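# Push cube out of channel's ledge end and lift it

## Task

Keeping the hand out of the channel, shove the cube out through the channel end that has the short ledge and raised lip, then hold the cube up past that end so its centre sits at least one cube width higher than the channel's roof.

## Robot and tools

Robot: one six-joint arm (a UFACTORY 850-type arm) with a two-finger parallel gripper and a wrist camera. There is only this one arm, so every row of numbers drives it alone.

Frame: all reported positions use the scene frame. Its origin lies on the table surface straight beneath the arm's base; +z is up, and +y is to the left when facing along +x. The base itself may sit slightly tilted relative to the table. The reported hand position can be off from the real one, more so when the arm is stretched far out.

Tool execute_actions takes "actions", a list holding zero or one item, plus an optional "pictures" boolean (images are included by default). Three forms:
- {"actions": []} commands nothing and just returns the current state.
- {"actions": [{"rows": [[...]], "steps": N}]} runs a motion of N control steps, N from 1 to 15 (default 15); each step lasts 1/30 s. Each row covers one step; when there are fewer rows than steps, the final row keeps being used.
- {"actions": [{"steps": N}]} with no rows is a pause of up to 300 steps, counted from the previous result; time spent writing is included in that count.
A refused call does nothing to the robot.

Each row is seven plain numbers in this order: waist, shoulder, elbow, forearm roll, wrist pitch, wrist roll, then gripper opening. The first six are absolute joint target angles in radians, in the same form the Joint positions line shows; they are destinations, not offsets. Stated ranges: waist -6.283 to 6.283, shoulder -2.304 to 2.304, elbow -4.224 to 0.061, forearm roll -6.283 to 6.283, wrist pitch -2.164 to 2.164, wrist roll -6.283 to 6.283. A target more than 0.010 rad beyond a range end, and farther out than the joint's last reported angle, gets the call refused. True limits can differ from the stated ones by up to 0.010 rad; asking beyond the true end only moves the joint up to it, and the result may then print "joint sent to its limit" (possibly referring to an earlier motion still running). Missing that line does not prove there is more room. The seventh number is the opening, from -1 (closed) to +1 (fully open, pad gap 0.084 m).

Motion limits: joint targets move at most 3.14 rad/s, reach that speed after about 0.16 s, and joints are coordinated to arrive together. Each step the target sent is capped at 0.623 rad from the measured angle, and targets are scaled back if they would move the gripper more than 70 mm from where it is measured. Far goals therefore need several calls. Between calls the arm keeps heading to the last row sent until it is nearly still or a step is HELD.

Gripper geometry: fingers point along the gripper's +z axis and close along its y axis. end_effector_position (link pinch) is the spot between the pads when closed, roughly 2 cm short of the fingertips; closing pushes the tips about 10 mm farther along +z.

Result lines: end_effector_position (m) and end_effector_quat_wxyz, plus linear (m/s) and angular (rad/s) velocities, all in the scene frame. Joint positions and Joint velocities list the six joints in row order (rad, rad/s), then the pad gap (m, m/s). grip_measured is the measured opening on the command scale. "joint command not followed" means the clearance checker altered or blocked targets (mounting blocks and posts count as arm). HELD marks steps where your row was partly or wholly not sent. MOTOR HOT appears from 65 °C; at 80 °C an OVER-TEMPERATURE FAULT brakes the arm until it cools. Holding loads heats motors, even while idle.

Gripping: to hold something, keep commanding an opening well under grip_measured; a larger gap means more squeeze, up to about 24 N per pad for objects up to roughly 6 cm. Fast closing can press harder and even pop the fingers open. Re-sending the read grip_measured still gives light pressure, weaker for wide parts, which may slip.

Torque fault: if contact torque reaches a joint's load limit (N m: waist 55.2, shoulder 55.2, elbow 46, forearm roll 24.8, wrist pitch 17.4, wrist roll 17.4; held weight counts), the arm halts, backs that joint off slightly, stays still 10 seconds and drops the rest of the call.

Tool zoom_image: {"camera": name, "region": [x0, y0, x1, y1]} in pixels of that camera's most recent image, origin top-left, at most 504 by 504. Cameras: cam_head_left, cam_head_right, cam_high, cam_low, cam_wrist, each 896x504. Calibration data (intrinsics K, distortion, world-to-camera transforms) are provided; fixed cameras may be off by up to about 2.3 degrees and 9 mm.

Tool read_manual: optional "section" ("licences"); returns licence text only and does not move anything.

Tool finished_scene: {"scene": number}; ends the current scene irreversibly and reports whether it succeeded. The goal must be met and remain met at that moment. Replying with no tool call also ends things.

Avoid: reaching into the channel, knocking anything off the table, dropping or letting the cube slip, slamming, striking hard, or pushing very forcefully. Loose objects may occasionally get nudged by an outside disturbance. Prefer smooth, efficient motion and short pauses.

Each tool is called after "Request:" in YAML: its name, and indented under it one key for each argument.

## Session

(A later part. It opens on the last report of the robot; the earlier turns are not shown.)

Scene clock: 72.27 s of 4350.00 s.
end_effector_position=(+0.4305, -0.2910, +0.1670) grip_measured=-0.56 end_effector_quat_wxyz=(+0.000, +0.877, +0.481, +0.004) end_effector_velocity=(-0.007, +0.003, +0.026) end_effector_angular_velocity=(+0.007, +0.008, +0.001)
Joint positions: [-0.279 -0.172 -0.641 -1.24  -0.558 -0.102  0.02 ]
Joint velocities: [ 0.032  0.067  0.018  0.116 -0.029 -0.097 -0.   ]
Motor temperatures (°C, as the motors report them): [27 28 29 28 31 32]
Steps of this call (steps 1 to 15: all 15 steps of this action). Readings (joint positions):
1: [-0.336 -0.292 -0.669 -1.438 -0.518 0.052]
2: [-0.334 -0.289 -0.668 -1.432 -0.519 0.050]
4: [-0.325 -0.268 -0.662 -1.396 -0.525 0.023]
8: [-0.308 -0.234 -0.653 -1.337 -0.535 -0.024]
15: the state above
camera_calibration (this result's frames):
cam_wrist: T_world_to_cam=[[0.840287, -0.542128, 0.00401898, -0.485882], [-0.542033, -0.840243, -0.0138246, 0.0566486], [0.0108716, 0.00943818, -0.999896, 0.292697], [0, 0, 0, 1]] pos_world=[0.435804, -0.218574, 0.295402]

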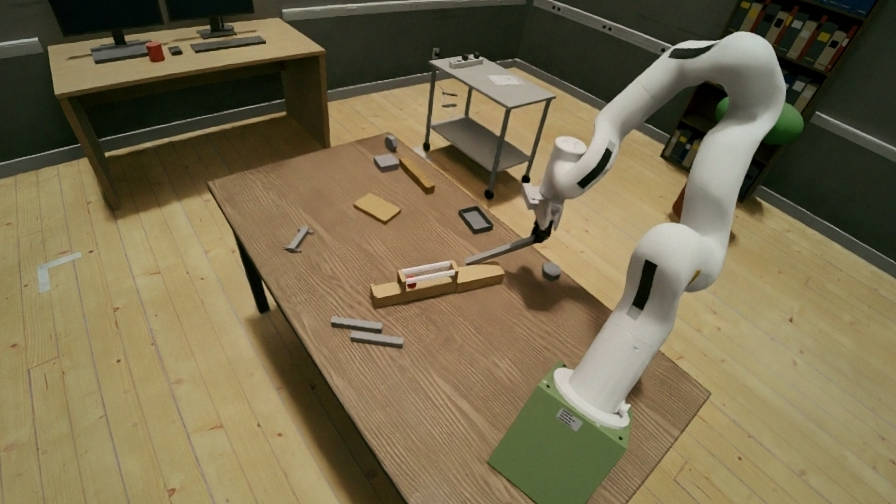

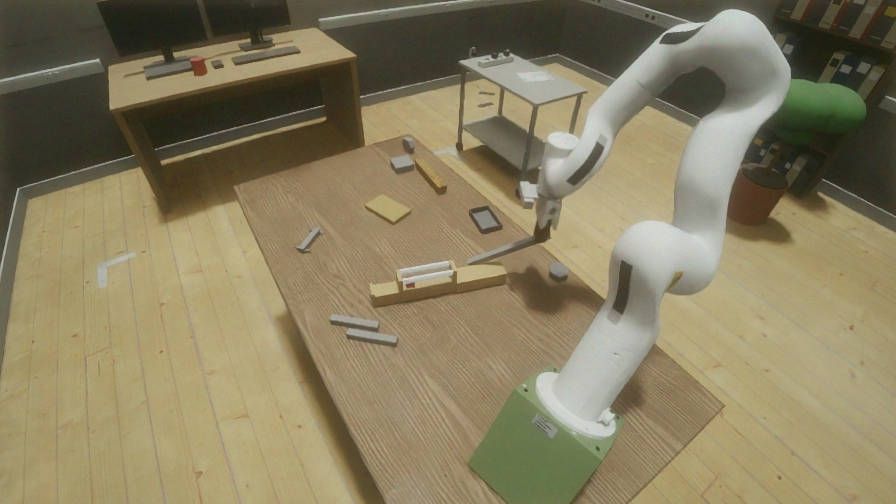

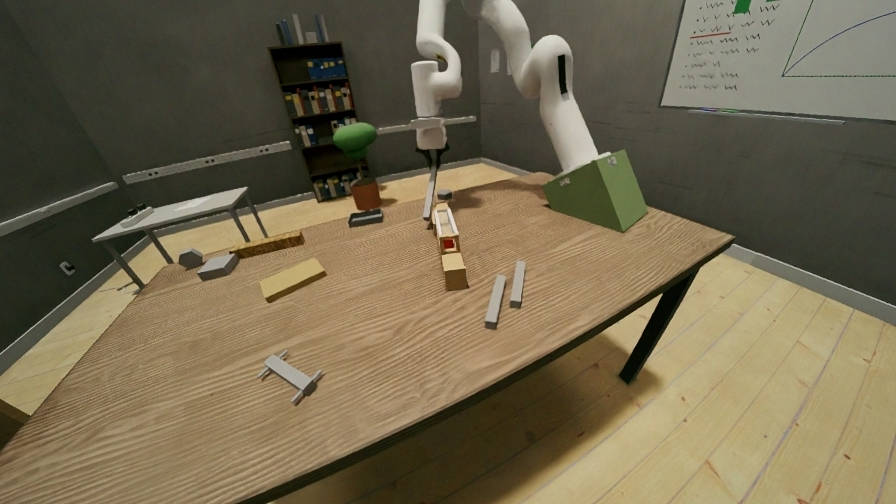

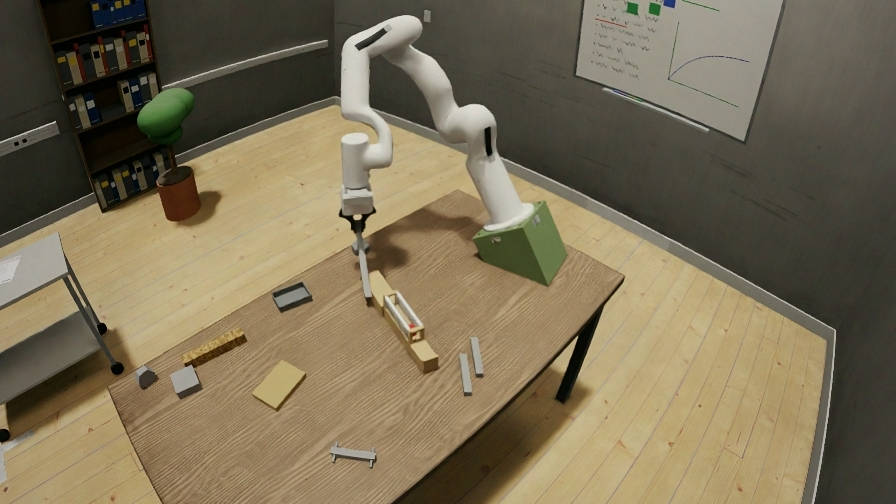

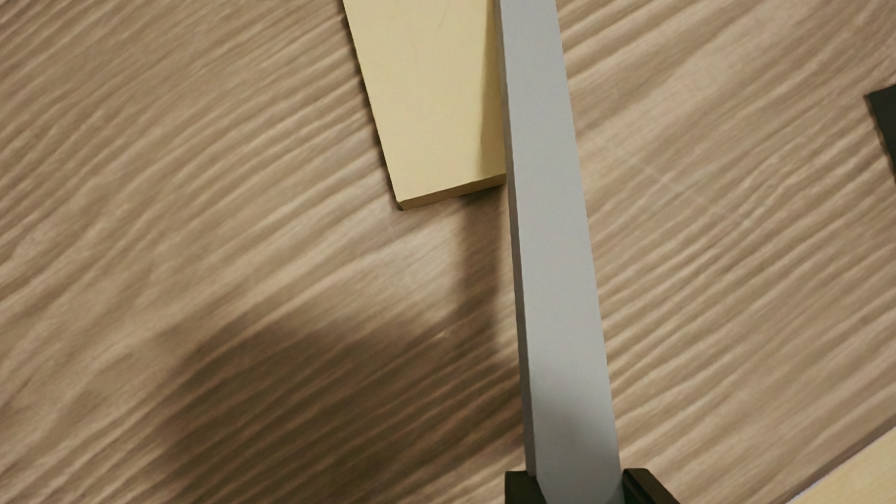

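Request:
execute_actions:
  actions:
    - {"rows":[[-0.268,-0.15,-0.638,-1.206,-0.567,-0.13,-1],[-0.268,-0.15,-0.638,-1.206,-0.567,-0.13,-1],[-0.26,-0.133,-0.636,-1.182,-0.574,-0.15,-1],[-0.26,-0.133,-0.636,-1.182,-0.574,-0.15,-1],[-0.252,-0.116,-0.634,-1.158,-0.581,-0.17,-1],[-0.252,-0.116,-0.634,-1.158,-0.581,-0.17,-1],[-0.244,-0.1,-0.632,-1.134,-0.588,-0.19,-1],[-0.244,-0.1,-0.632,-1.134,-0.588,-0.19,-1],[-0.236,-0.083,-0.63,-1.11,-0.596,-0.21,-1],[-0.236,-0.083,-0.63,-1.11,-0.596,-0.21,-1],[-0.228,-0.066,-0.628,-1.09,-0.605,-0.23,-1]]}
  pictures: false

Request:
execute_actions:
  actions:
    - {"rows":[[-0.228,-0.066,-0.628,-1.09,-0.605,-0.25,-1],[-0.228,-0.066,-0.628,-1.09,-0.605,-0.27,-1],[-0.228,-0.066,-0.628,-1.09,-0.605,-0.29,-1],[-0.228,-0.066,-0.628,-1.09,-0.605,-0.31,-1],[-0.228,-0.066,-0.628,-1.09,-0.605,-0.33,-1],[-0.228,-0.066,-0.628,-1.09,-0.605,-0.35,-1],[-0.228,-0.066,-0.628,-1.09,-0.605,-0.37,-1],[-0.228,-0.066,-0.628,-1.09,-0.605,-0.39,-1],[-0.228,-0.066,-0.628,-1.09,-0.605,-0.41,-1],[-0.228,-0.066,-0.628,-1.09,-0.605,-0.43,-1],[-0.228,-0.066,-0.628,-1.09,-0.605,-0.45,-1],[-0.228,-0.066,-0.628,-1.09,-0.605,-0.47,-1]]}

Request:
zoom_image:
  camera: "cam_head_left"
  region: [380,170,580,320]

Scene clock: 87.57 s of 4350.00 s.
end_effector_position=(+0.4292, -0.2913, +0.2056) grip_measured=-0.56 end_effector_quat_wxyz=(+0.001, +0.877, +0.480, +0.010) end_effector_velocity=(-0.005, -0.000, +0.054) end_effector_angular_velocity=(+0.007, -0.016, +0.010)
Joint positions: [-0.234 -0.078 -0.63  -1.106 -0.599 -0.215  0.02 ]
Joint velocities: [ 0.064  0.134  0.017  0.174 -0.066 -0.16  -0.   ]
Motor temperatures (°C, as the motors report them): [27 28 29 28 31 32]
Steps of this call (steps 1 to 15: the robot went on to your last target; steps 16 to 90: nothing new was sent; then 11.80 s passed at rest; steps 91 to 105: all 15 steps of this action). Readings (joint positions):
91: [-0.276 -0.166 -0.640 -1.230 -0.560 -0.110]
92: [-0.275 -0.164 -0.640 -1.227 -0.561 -0.113]
94: [-0.271 -0.157 -0.639 -1.216 -0.564 -0.122]
98: [-0.259 -0.130 -0.636 -1.178 -0.575 -0.153]
105: the state above

Scene clock: 88.07 s of 4350.00 s.
end_effector_position=(+0.4290, -0.2913, +0.2105) grip_measured=-0.49 end_effector_quat_wxyz=(+0.002, +0.824, +0.566, +0.011) end_effector_velocity=(-0.001, +0.000, -0.000) end_effector_angular_velocity=(-0.008, -0.001, +0.402)
Joint positions: [-0.228 -0.066 -0.628 -1.09  -0.605 -0.432  0.023]
Joint velocities: [-0.     0.     0.002  0.001 -0.001 -0.402  0.009]
Motor temperatures (°C, as the motors report them): [27 28 29 28 31 32]
Steps of this call (steps 1 to 15: all 15 steps of this action). Readings (joint positions):
1: [-0.232 -0.074 -0.629 -1.101 -0.601 -0.220]
2: [-0.231 -0.072 -0.629 -1.098 -0.602 -0.226]
4: [-0.229 -0.069 -0.629 -1.094 -0.603 -0.244]
8: [-0.228 -0.067 -0.629 -1.091 -0.604 -0.304]
15: the state above
camera_calibration (this result's frames):
cam_wrist: T_world_to_cam=[[0.931181, -0.364258, 0.0147839, -0.474401], [-0.363883, -0.931158, -0.0230952, -0.0448328], [0.0221787, 0.0161262, -0.999624, 0.3332], [0, 0, 0, 1]] pos_world=[0.418049, -0.219924, 0.339053]

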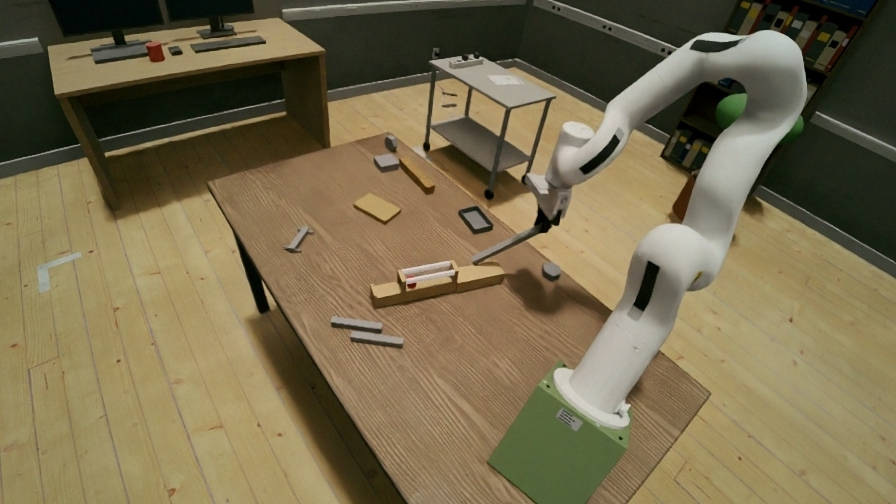

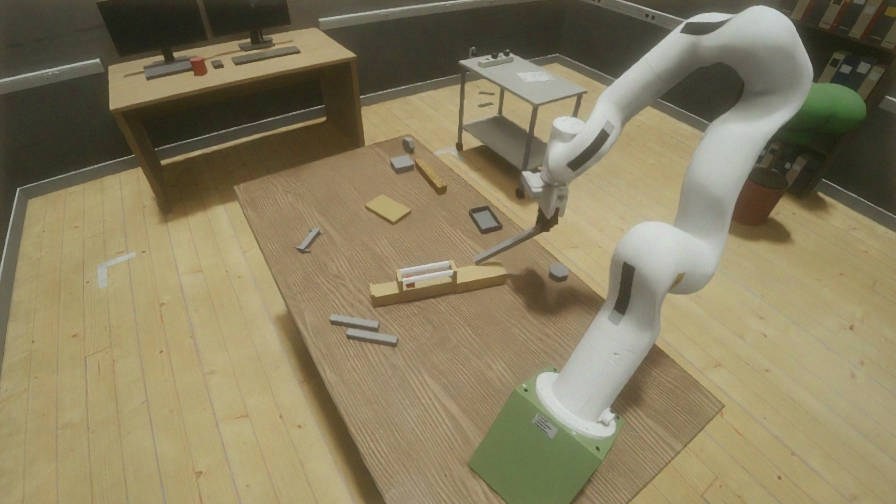

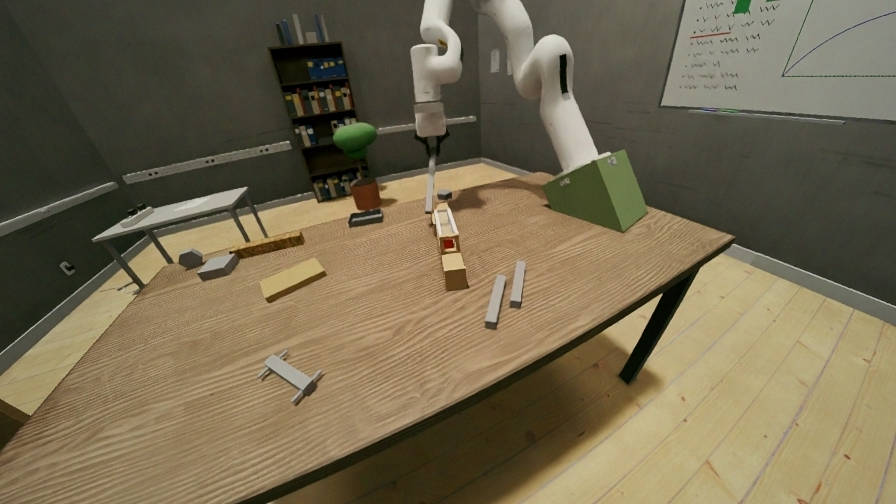

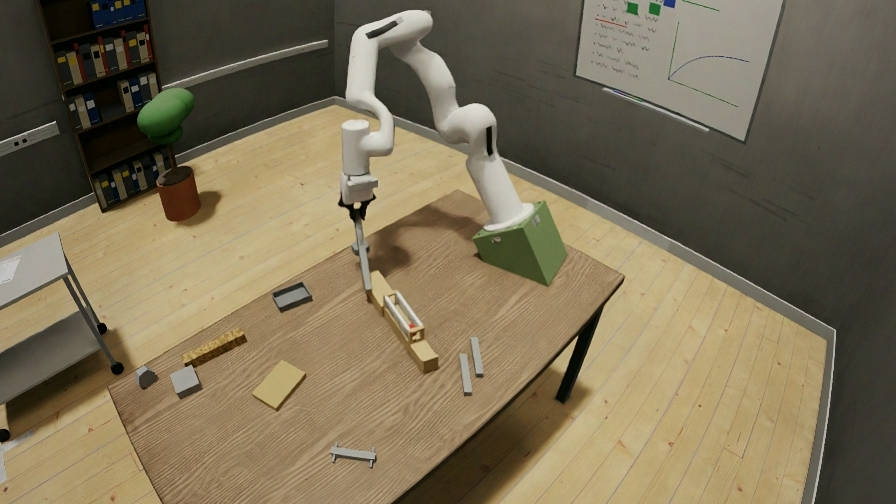

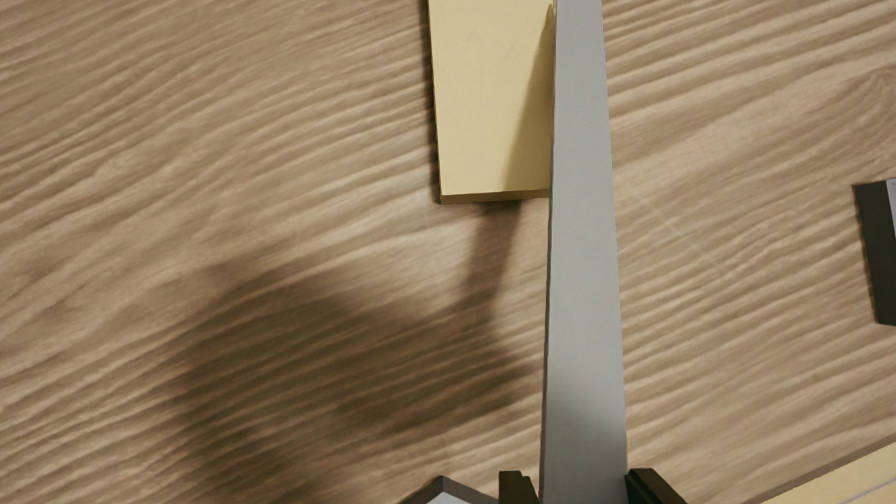

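Region (380, 170, 580, 320) of cam_head_left's 896x504 image, scaled by 2.520, with more detail than that image has; it fills the top 378 rows of this view, and the rest is white.

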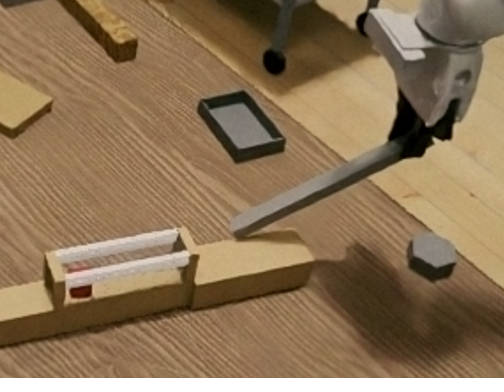

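Request:
execute_actions:
  actions:
    - {"rows":[[-0.228,-0.066,-0.628,-1.09,-0.605,-0.3,-1]],"steps":8}
  pictures: false

Request:
execute_actions:
  actions:
    - {"rows":[[-0.204,-0.203,-0.746,-1.1,-0.612,-0.31,-1]]}
  pictures: false

Request:
execute_actions:
  actions:
    - {"rows":[[-0.18,-0.34,-0.865,-1.11,-0.62,-0.31,-1]]}
  pictures: false

Request:
execute_actions:
  actions:
    - {"rows":[[-0.1562,-0.4784,-0.983,-1.1216,-0.6277,-0.312,-1]]}
  pictures: false

Request:
execute_actions:
  actions:
    - {"rows":[[-0.208,-0.605,-1.014,-1.30,-0.582,-0.15,-1]]}

Scene clock: 99.33 s of 4350.00 s.
end_effector_position=(+0.4281, -0.2911, +0.2100) grip_measured=-0.52 end_effector_quat_wxyz=(+0.001, +0.853, +0.522, +0.010) end_effector_velocity=(+0.001, -0.001, +0.000) end_effector_angular_velocity=(+0.005, +0.002, -0.333)
Joint positions: [-0.228 -0.066 -0.627 -1.09  -0.606 -0.327  0.021]
Joint velocities: [-0.     0.    -0.002 -0.    -0.     0.332 -0.004]
Motor temperatures (°C, as the motors report them): [27 28 29 28 31 32]
Steps of this call (steps 1 to 30: the robot went on to your last target; steps 31 to 90: nothing new was sent; then 8.00 s passed at rest; steps 91 to 98: all 8 steps of this action). Readings (joint positions):
91: [-0.228 -0.066 -0.628 -1.090 -0.605 -0.470]
92: [-0.228 -0.066 -0.628 -1.090 -0.605 -0.464]
94: [-0.228 -0.066 -0.628 -1.090 -0.605 -0.416]
98: the state above

Scene clock: 99.83 s of 4350.00 s.
end_effector_position=(+0.4737, -0.2807, +0.1949) grip_measured=-0.56 end_effector_quat_wxyz=(+0.001, +0.847, +0.531, +0.008) end_effector_velocity=(+0.006, +0.000, -0.001) end_effector_angular_velocity=(-0.001, -0.003, -0.000)
Joint positions: [-0.204 -0.201 -0.745 -1.1   -0.612 -0.31   0.02 ]
Joint velocities: [ 0.002 -0.013 -0.015 -0.001  0.     0.002  0.   ]
Motor temperatures (°C, as the motors report them): [27 28 29 28 31 32]
Steps of this call (steps 1 to 15: all 15 steps of this action). Readings (joint positions):
1: [-0.228 -0.066 -0.627 -1.090 -0.606 -0.318]
2: [-0.227 -0.071 -0.632 -1.090 -0.607 -0.314]
4: [-0.220 -0.113 -0.668 -1.093 -0.609 -0.310]
8: [-0.207 -0.185 -0.729 -1.099 -0.611 -0.310]
15: the state above

Scene clock: 100.33 s of 4350.00 s.
end_effector_position=(+0.5176, -0.2648, +0.1751) grip_measured=-0.56 end_effector_quat_wxyz=(+0.002, +0.837, +0.547, +0.005) end_effector_velocity=(+0.005, +0.001, -0.002) end_effector_angular_velocity=(-0.001, -0.001, +0.003)
Joint positions: [-0.18  -0.338 -0.864 -1.11  -0.62  -0.31   0.02 ]
Joint velocities: [ 0.002 -0.012 -0.013 -0.001 -0.002 -0.001 -0.   ]
Motor temperatures (°C, as the motors report them): [27 28 29 28 31 32]
Steps of this call (steps 1 to 15: all 15 steps of this action). Readings (joint positions):
1: [-0.204 -0.202 -0.745 -1.100 -0.612 -0.310]
2: [-0.203 -0.207 -0.750 -1.100 -0.613 -0.310]
4: [-0.196 -0.249 -0.787 -1.103 -0.616 -0.310]
8: [-0.183 -0.322 -0.848 -1.109 -0.618 -0.310]
15: the state above

Scene clock: 100.83 s of 4350.00 s.
end_effector_position=(+0.5577, -0.2429, +0.1505) grip_measured=-0.56 end_effector_quat_wxyz=(+0.003, +0.826, +0.564, +0.002) end_effector_velocity=(+0.004, +0.002, -0.003) end_effector_angular_velocity=(-0.001, +0.001, +0.004)
Joint positions: [-0.157 -0.477 -0.982 -1.121 -0.628 -0.312  0.02 ]
Joint velocities: [ 0.002 -0.015 -0.012 -0.001 -0.001 -0.     0.   ]
Motor temperatures (°C, as the motors report them): [27 28 29 28 31 32]
Steps of this call (steps 1 to 15: all 15 steps of this action). Readings (joint positions):
1: [-0.180 -0.339 -0.864 -1.110 -0.620 -0.310]
2: [-0.179 -0.344 -0.869 -1.110 -0.621 -0.310]
4: [-0.172 -0.387 -0.906 -1.114 -0.624 -0.311]
8: [-0.159 -0.460 -0.966 -1.120 -0.626 -0.312]
15: the state above

Scene clock: 101.33 s of 4350.00 s.
end_effector_position=(+0.5601, -0.2387, +0.0878) grip_measured=-0.56 end_effector_quat_wxyz=(+0.008, +0.828, +0.561, -0.000) end_effector_velocity=(+0.002, -0.000, -0.006) end_effector_angular_velocity=(-0.001, -0.002, -0.005)
Joint positions: [-0.207 -0.603 -1.014 -1.298 -0.582 -0.152  0.02 ]
Joint velocities: [-0.005 -0.013 -0.006 -0.019  0.004  0.019  0.   ]
Motor temperatures (°C, as the motors report them): [27 28 29 28 31 32]
Steps of this call (steps 1 to 15: all 15 steps of this action). Readings (joint positions):
1: [-0.157 -0.477 -0.982 -1.122 -0.628 -0.312]
2: [-0.158 -0.481 -0.984 -1.127 -0.625 -0.306]
4: [-0.172 -0.514 -0.994 -1.175 -0.613 -0.262]
8: [-0.201 -0.587 -1.008 -1.273 -0.589 -0.176]
15: the state above
camera_calibration (this result's frames):
cam_wrist: T_world_to_cam=[[0.926993, -0.374845, 0.0132344, -0.57554], [-0.374906, -0.92706, 0.00233993, 0.053926], [0.011392, -0.00713077, -0.99991, 0.207362], [0, 0, 0, 1]] pos_world=[0.551376, -0.164267, 0.214834]

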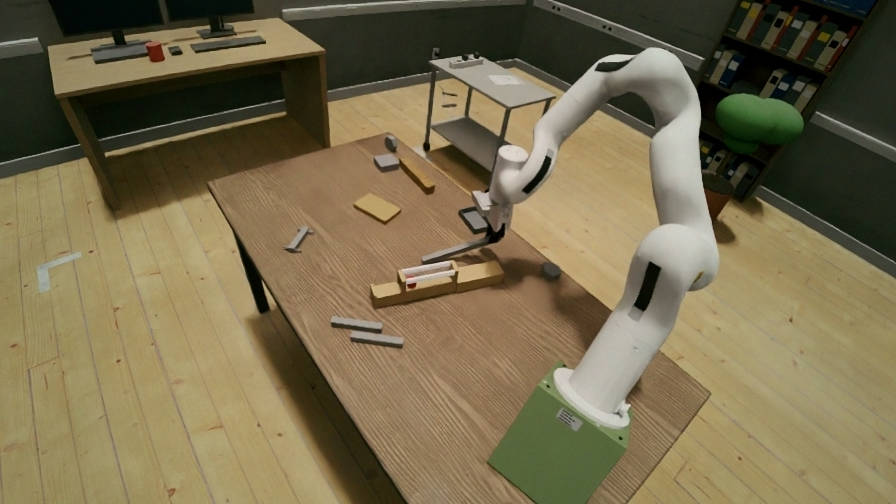

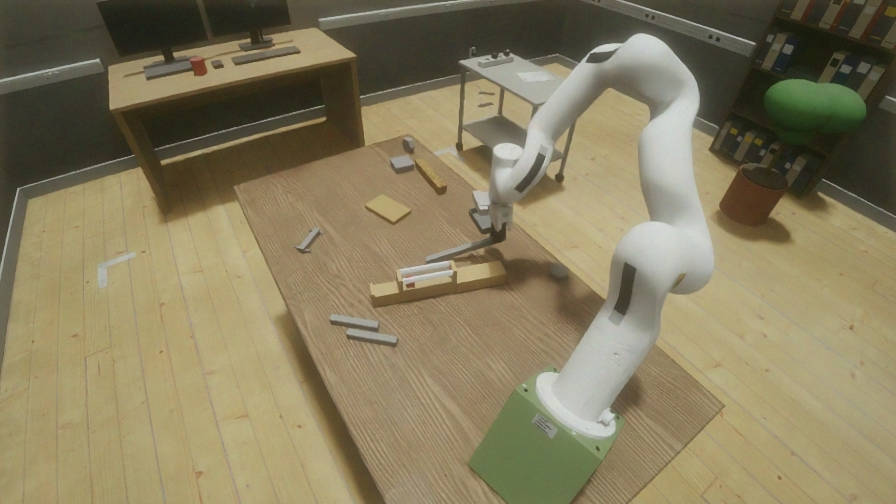

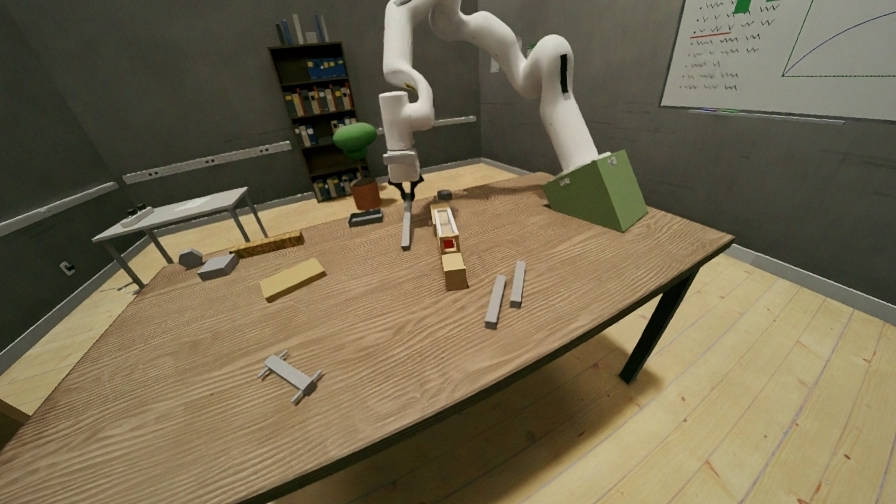

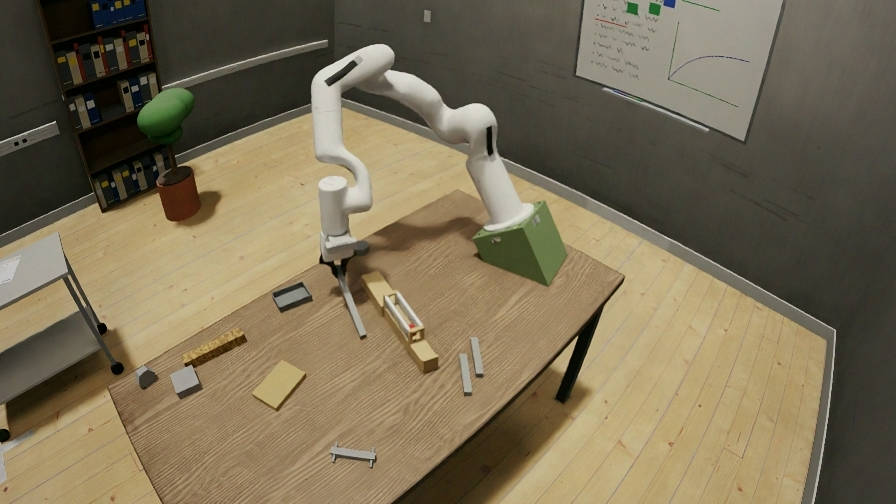

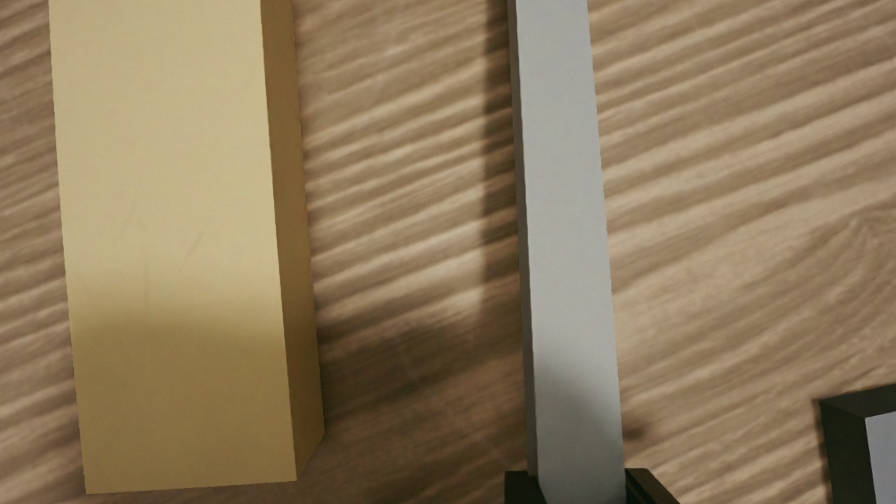

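Lower, open slightly, slide the open fingers along to the centre via a midpoint.

Request:
execute_actions:
  actions:
    - {"rows":[[-0.234,-0.668,-1.029,-1.39,-0.559,-0.073,-1],[-0.234,-0.668,-1.029,-1.39,-0.559,-0.073,-1],[-0.234,-0.668,-1.029,-1.39,-0.559,-0.073,-1],[-0.234,-0.668,-1.029,-1.39,-0.559,-0.073,-1],[-0.2601,-0.7308,-1.0444,-1.4816,-0.5361,0.003,-1]]}
  pictures: false

Request:
execute_actions:
  actions:
    - {"rows":[[-0.2601,-0.7308,-1.0444,-1.4816,-0.5361,0.003,0.2]],"steps":12}
  pictures: false

Request:
execute_actions:
  actions:
    - {"rows":[[-0.1001,-0.8814,-1.1713,-1.3769,-0.5798,0.06,0.2]]}
  pictures: false

Request:
execute_actions:
  actions:
    - {"steps":12}
  pictures: false

Request:
execute_actions:
  actions:
    - {"rows":[[-0.1001,-0.8814,-1.1713,-1.3769,-0.5798,0.06,-1]]}

Scene clock: 110.13 s of 4350.00 s.
end_effector_position=(+0.5533, -0.2285, +0.0254) grip_measured=-0.56 end_effector_quat_wxyz=(+0.004, +0.826, +0.564, +0.002) end_effector_velocity=(-0.000, +0.003, -0.014) end_effector_angular_velocity=(+0.003, -0.005, -0.000)
Joint positions: [-0.258 -0.726 -1.043 -1.476 -0.539 -0.001  0.02 ]
Joint velocities: [-0.011 -0.029 -0.009 -0.051  0.01   0.045  0.   ]
Motor temperatures (°C, as the motors report them): [27 28 29 28 31 32]
Steps of this call (steps 1 to 15: the robot went on to your last target; steps 16 to 90: nothing new was sent; then 5.30 s passed at rest; steps 91 to 105: all 15 steps of this action). Readings (joint positions):
91: [-0.208 -0.605 -1.014 -1.300 -0.582 -0.150]
92: [-0.209 -0.608 -1.015 -1.306 -0.581 -0.145]
94: [-0.218 -0.630 -1.021 -1.337 -0.573 -0.118]
98: [-0.241 -0.685 -1.033 -1.415 -0.553 -0.053]
105: the state above

Scene clock: 110.53 s of 4350.00 s.
end_effector_position=(+0.5530, -0.2279, +0.0231) grip_measured=+0.18 end_effector_quat_wxyz=(+0.003, +0.826, +0.564, +0.003) end_effector_velocity=(+0.000, -0.001, +0.000) end_effector_angular_velocity=(-0.002, -0.000, -0.001)
Joint positions: [-0.26  -0.731 -1.044 -1.482 -0.536  0.003  0.052]
Joint velocities: [ 0.     0.001 -0.    -0.    -0.002  0.001  0.005]
Motor temperatures (°C, as the motors report them): [27 28 29 28 31 32]
Steps of this call (steps 1 to 12: all 12 steps of this action). Readings (joint positions):
1: [-0.258 -0.727 -1.043 -1.478 -0.539 0.000]
2: [-0.259 -0.728 -1.044 -1.479 -0.538 0.001]
4: [-0.260 -0.730 -1.044 -1.481 -0.536 0.002]
8: [-0.260 -0.731 -1.045 -1.481 -0.536 0.003]
12: the state above

Scene clock: 111.03 s of 4350.00 s.
end_effector_position=(+0.5908, -0.1320, +0.0230) grip_measured=+0.19 end_effector_quat_wxyz=(+0.003, +0.826, +0.564, +0.002) end_effector_velocity=(+0.006, +0.018, -0.000) end_effector_angular_velocity=(-0.005, +0.002, -0.007)
Joint positions: [-0.104 -0.878 -1.169 -1.379 -0.579  0.059  0.052]
Joint velocities: [ 0.029 -0.03  -0.029  0.023 -0.013  0.014  0.   ]
Motor temperatures (°C, as the motors report them): [27 28 29 28 31 32]
Steps of this call (steps 1 to 15: all 15 steps of this action). Readings (joint positions):
1: [-0.260 -0.731 -1.045 -1.481 -0.536 0.003]
2: [-0.256 -0.736 -1.049 -1.478 -0.539 0.005]
4: [-0.221 -0.769 -1.078 -1.454 -0.549 0.018]
8: [-0.143 -0.840 -1.136 -1.406 -0.567 0.044]
15: the state above

Scene clock: 111.43 s of 4350.00 s.
end_effector_position=(+0.5914, -0.1298, +0.0231) grip_measured=+0.19 end_effector_quat_wxyz=(+0.003, +0.826, +0.564, +0.002) end_effector_velocity=(-0.001, +0.001, -0.000) end_effector_angular_velocity=(+0.001, +0.001, +0.003)
Joint positions: [-0.1   -0.881 -1.171 -1.377 -0.58   0.06   0.052]
Joint velocities: [ 0.002 -0.001  0.001  0.     0.    -0.    -0.   ]
Motor temperatures (°C, as the motors report them): [27 28 29 28 31 32]
Steps of this call (steps 1 to 12: the robot went on to your last target). Readings (joint positions):
1: [-0.103 -0.879 -1.169 -1.378 -0.579 0.059]
2: [-0.102 -0.880 -1.170 -1.378 -0.580 0.059]
4: [-0.101 -0.880 -1.171 -1.377 -0.580 0.060]
8: [-0.101 -0.881 -1.171 -1.377 -0.580 0.060]
12: the state above

Scene clock: 111.93 s of 4350.00 s.
end_effector_position=(+0.5915, -0.1297, +0.0231) grip_measured=-0.56 end_effector_quat_wxyz=(+0.003, +0.826, +0.564, +0.002) end_effector_velocity=(+0.001, -0.000, +0.001) end_effector_angular_velocity=(-0.000, -0.002, -0.002)
Joint positions: [-0.1   -0.881 -1.171 -1.377 -0.58   0.06   0.02 ]
Joint velocities: [ 0.     0.    -0.002  0.001 -0.    -0.     0.   ]
Motor temperatures (°C, as the motors report them): [27 28 29 28 31 32]
Steps of this call (steps 1 to 15: all 15 steps of this action). Readings (joint positions):
1: [-0.100 -0.881 -1.171 -1.377 -0.580 0.060]
2: [-0.100 -0.881 -1.171 -1.377 -0.580 0.060]
4: [-0.100 -0.881 -1.171 -1.377 -0.580 0.060]
8: [-0.100 -0.881 -1.171 -1.377 -0.580 0.060]
15: the state above
camera_calibration (this result's frames):
cam_wrist: T_world_to_cam=[[0.929722, -0.36819, 0.00725397, -0.56355], [-0.36813, -0.929737, -0.00837284, 0.162805], [0.00982708, 0.00511401, -0.999939, 0.145641], [0, 0, 0, 1]] pos_world=[0.582447, -0.0568723, 0.151083]

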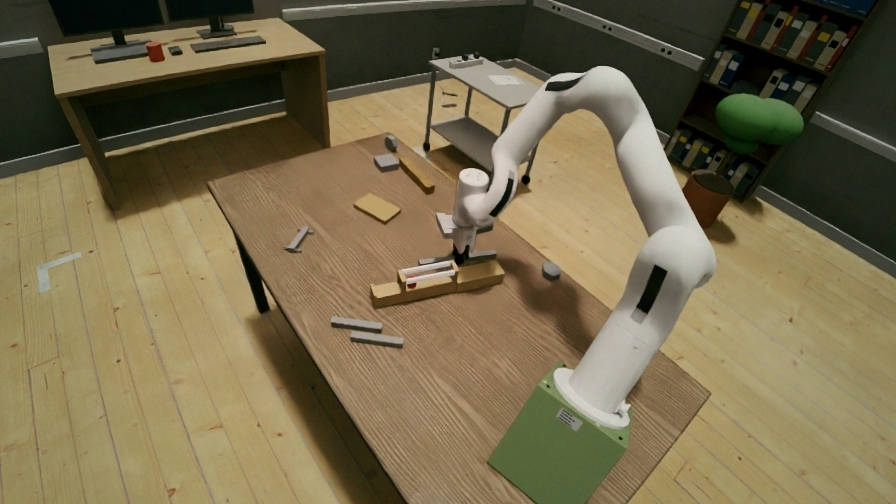

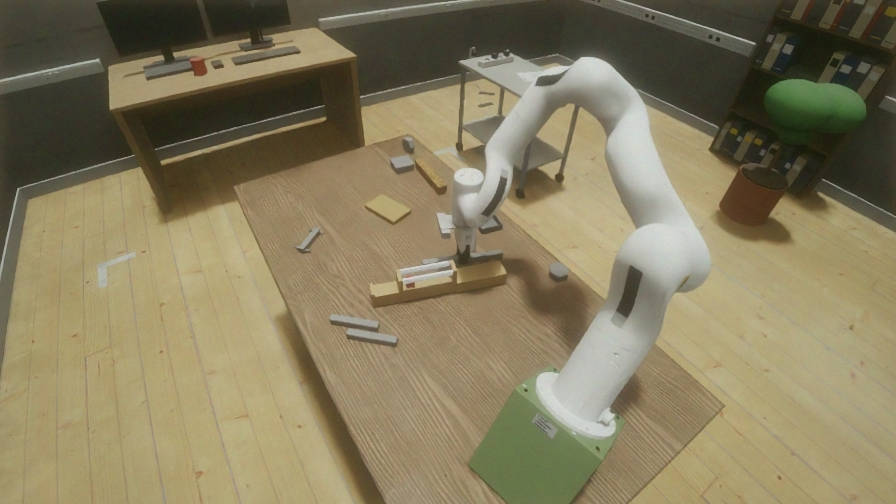

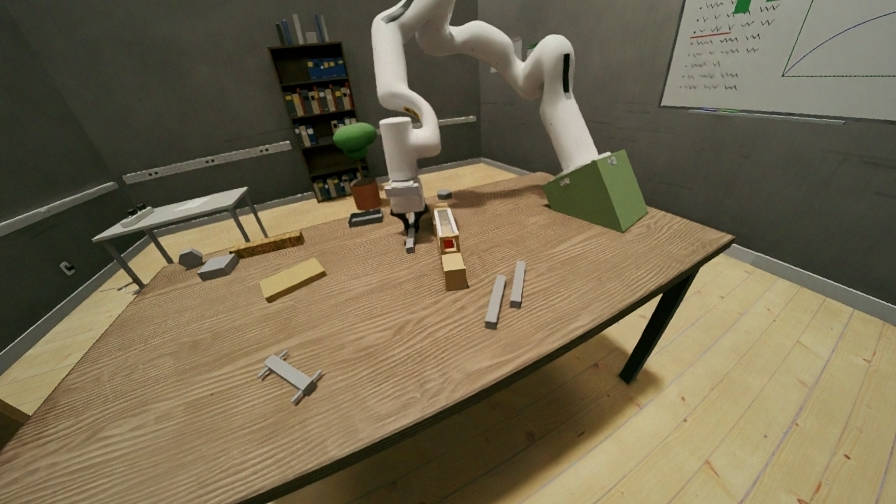

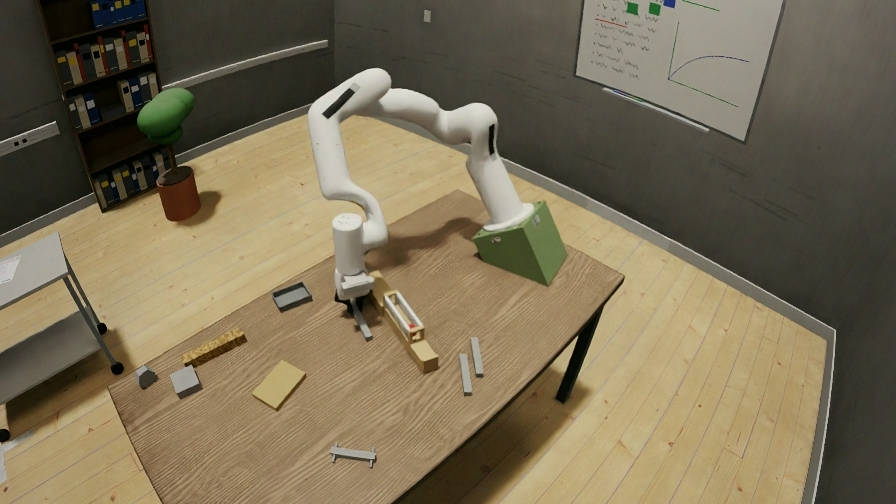

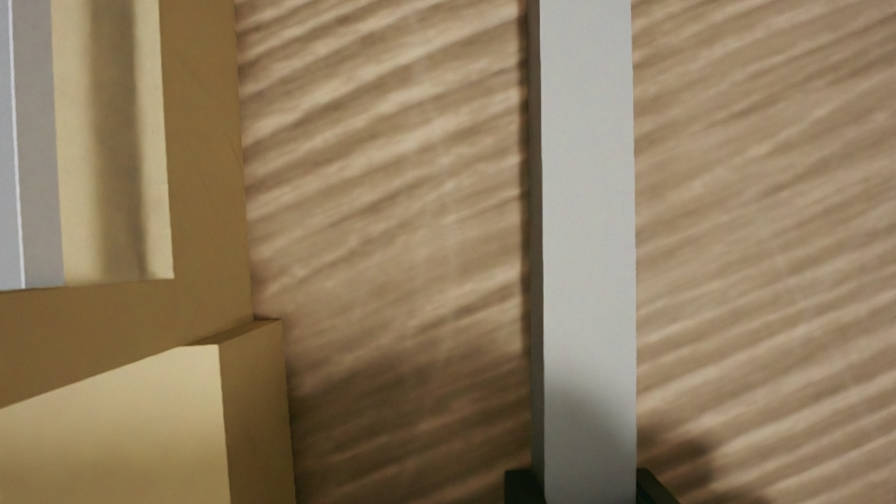

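Request:
execute_actions:
  actions:
    - {"rows":[[-0.05,-0.78,-1.144,-1.24,-0.62,-0.045,-1]]}
  pictures: false

Request:
execute_actions:
  actions:
    - {"rows":[[0,-0.68,-1.116,-1.107,-0.665,-0.15,-1]]}

Scene clock: 127.23 s of 4350.00 s.
end_effector_position=(+0.5982, -0.1344, +0.0791) grip_measured=-0.56 end_effector_quat_wxyz=(+0.006, +0.827, +0.561, +0.001) end_effector_velocity=(+0.001, -0.000, +0.006) end_effector_angular_velocity=(+0.000, -0.001, -0.001)
Joint positions: [-0.051 -0.781 -1.144 -1.241 -0.62  -0.044  0.02 ]
Joint velocities: [ 0.006  0.01   0.001  0.015 -0.004 -0.012 -0.   ]
Motor temperatures (°C, as the motors report them): [27 28 29 28 31 32]
Steps of this call (steps 1 to 15: the robot went on to your last target; steps 16 to 90: nothing new was sent; then 11.80 s passed at rest; steps 91 to 105: all 15 steps of this action). Readings (joint positions):
91: [-0.100 -0.881 -1.171 -1.377 -0.580 0.060]
92: [-0.099 -0.878 -1.169 -1.371 -0.581 0.055]
94: [-0.084 -0.848 -1.159 -1.329 -0.594 0.023]
98: [-0.056 -0.793 -1.149 -1.259 -0.614 -0.029]
105: the state above

Scene clock: 127.73 s of 4350.00 s.
end_effector_position=(+0.5976, -0.1363, +0.1349) grip_measured=-0.56 end_effector_quat_wxyz=(+0.004, +0.827, +0.562, +0.001) end_effector_velocity=(-0.001, +0.000, +0.005) end_effector_angular_velocity=(+0.001, +0.002, +0.002)
Joint positions: [-0.001 -0.681 -1.116 -1.108 -0.665 -0.149  0.02 ]
Joint velocities: [ 0.005  0.009  0.003  0.014 -0.004 -0.012  0.   ]
Motor temperatures (°C, as the motors report them): [27 28 29 28 31 32]
Steps of this call (steps 1 to 15: all 15 steps of this action). Readings (joint positions):
1: [-0.051 -0.781 -1.144 -1.241 -0.620 -0.045]
2: [-0.049 -0.777 -1.142 -1.235 -0.622 -0.050]
4: [-0.034 -0.747 -1.132 -1.193 -0.636 -0.083]
8: [-0.006 -0.693 -1.121 -1.126 -0.658 -0.135]
15: the state above
camera_calibration (this result's frames):
cam_wrist: T_world_to_cam=[[0.927363, -0.374095, 0.00713313, -0.571875], [-0.374074, -0.92739, -0.00407518, 0.163159], [0.0081397, 0.00111085, -0.999966, 0.257822], [0, 0, 0, 1]] pos_world=[0.589271, -0.0629096, 0.262558]

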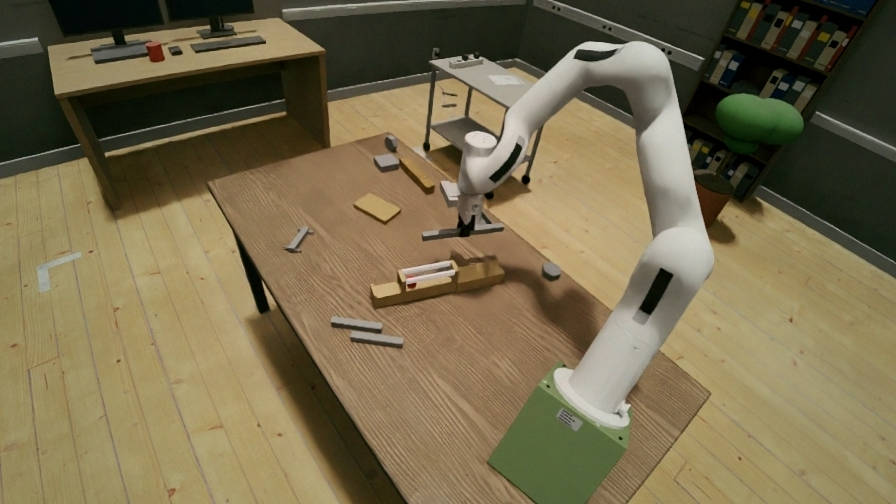

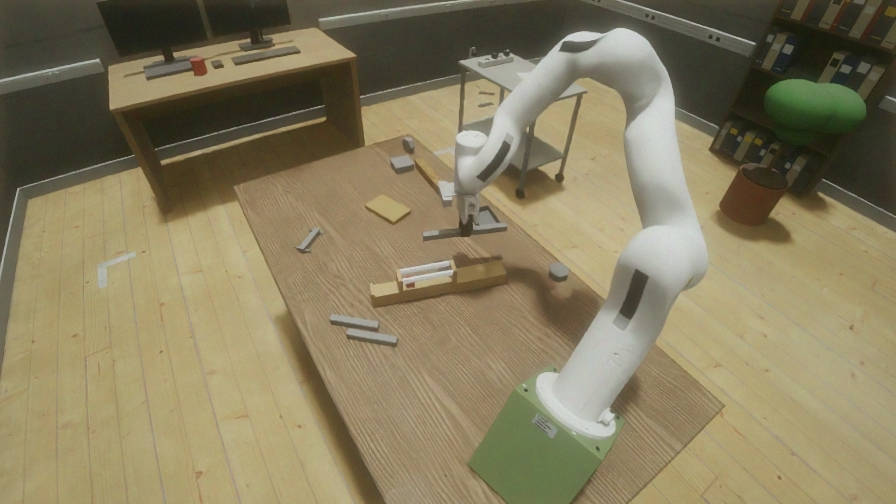

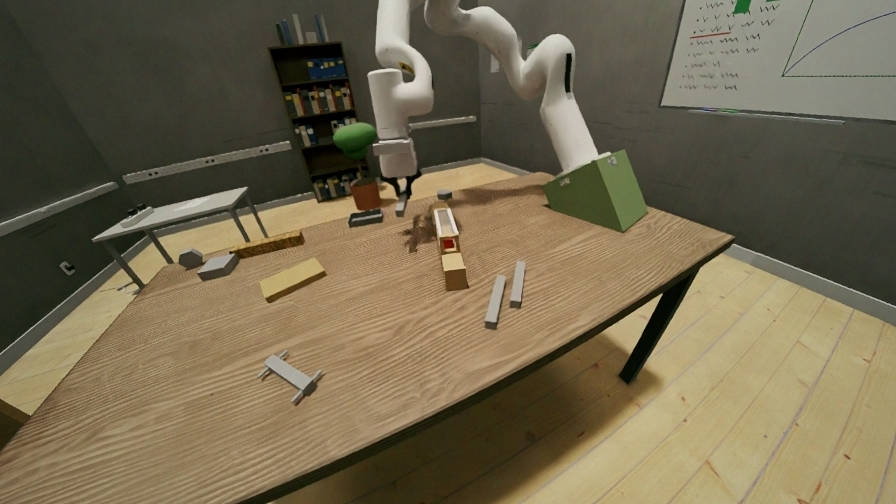

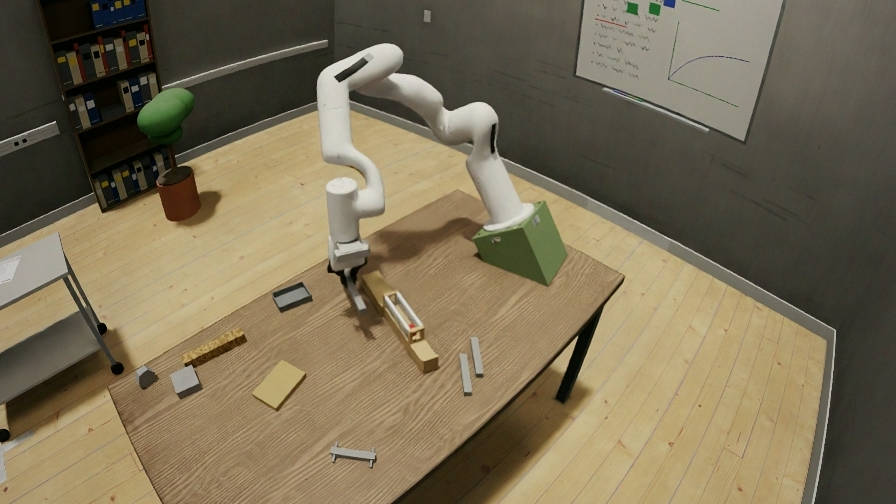

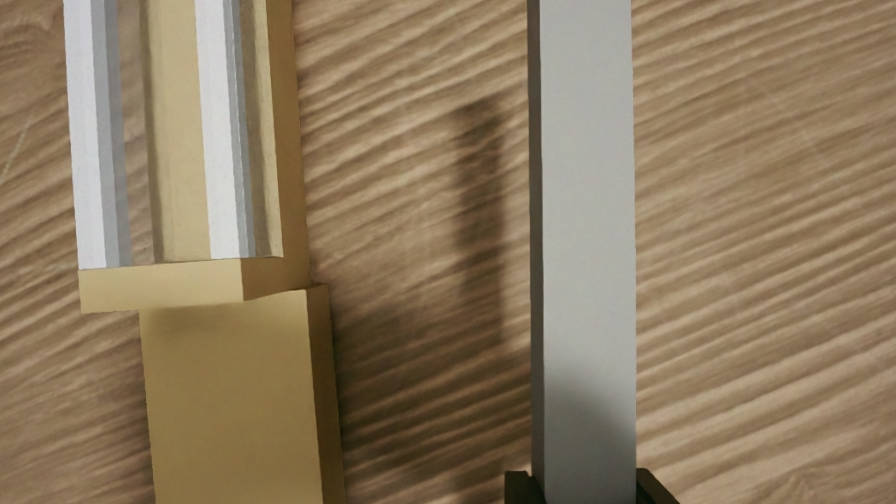

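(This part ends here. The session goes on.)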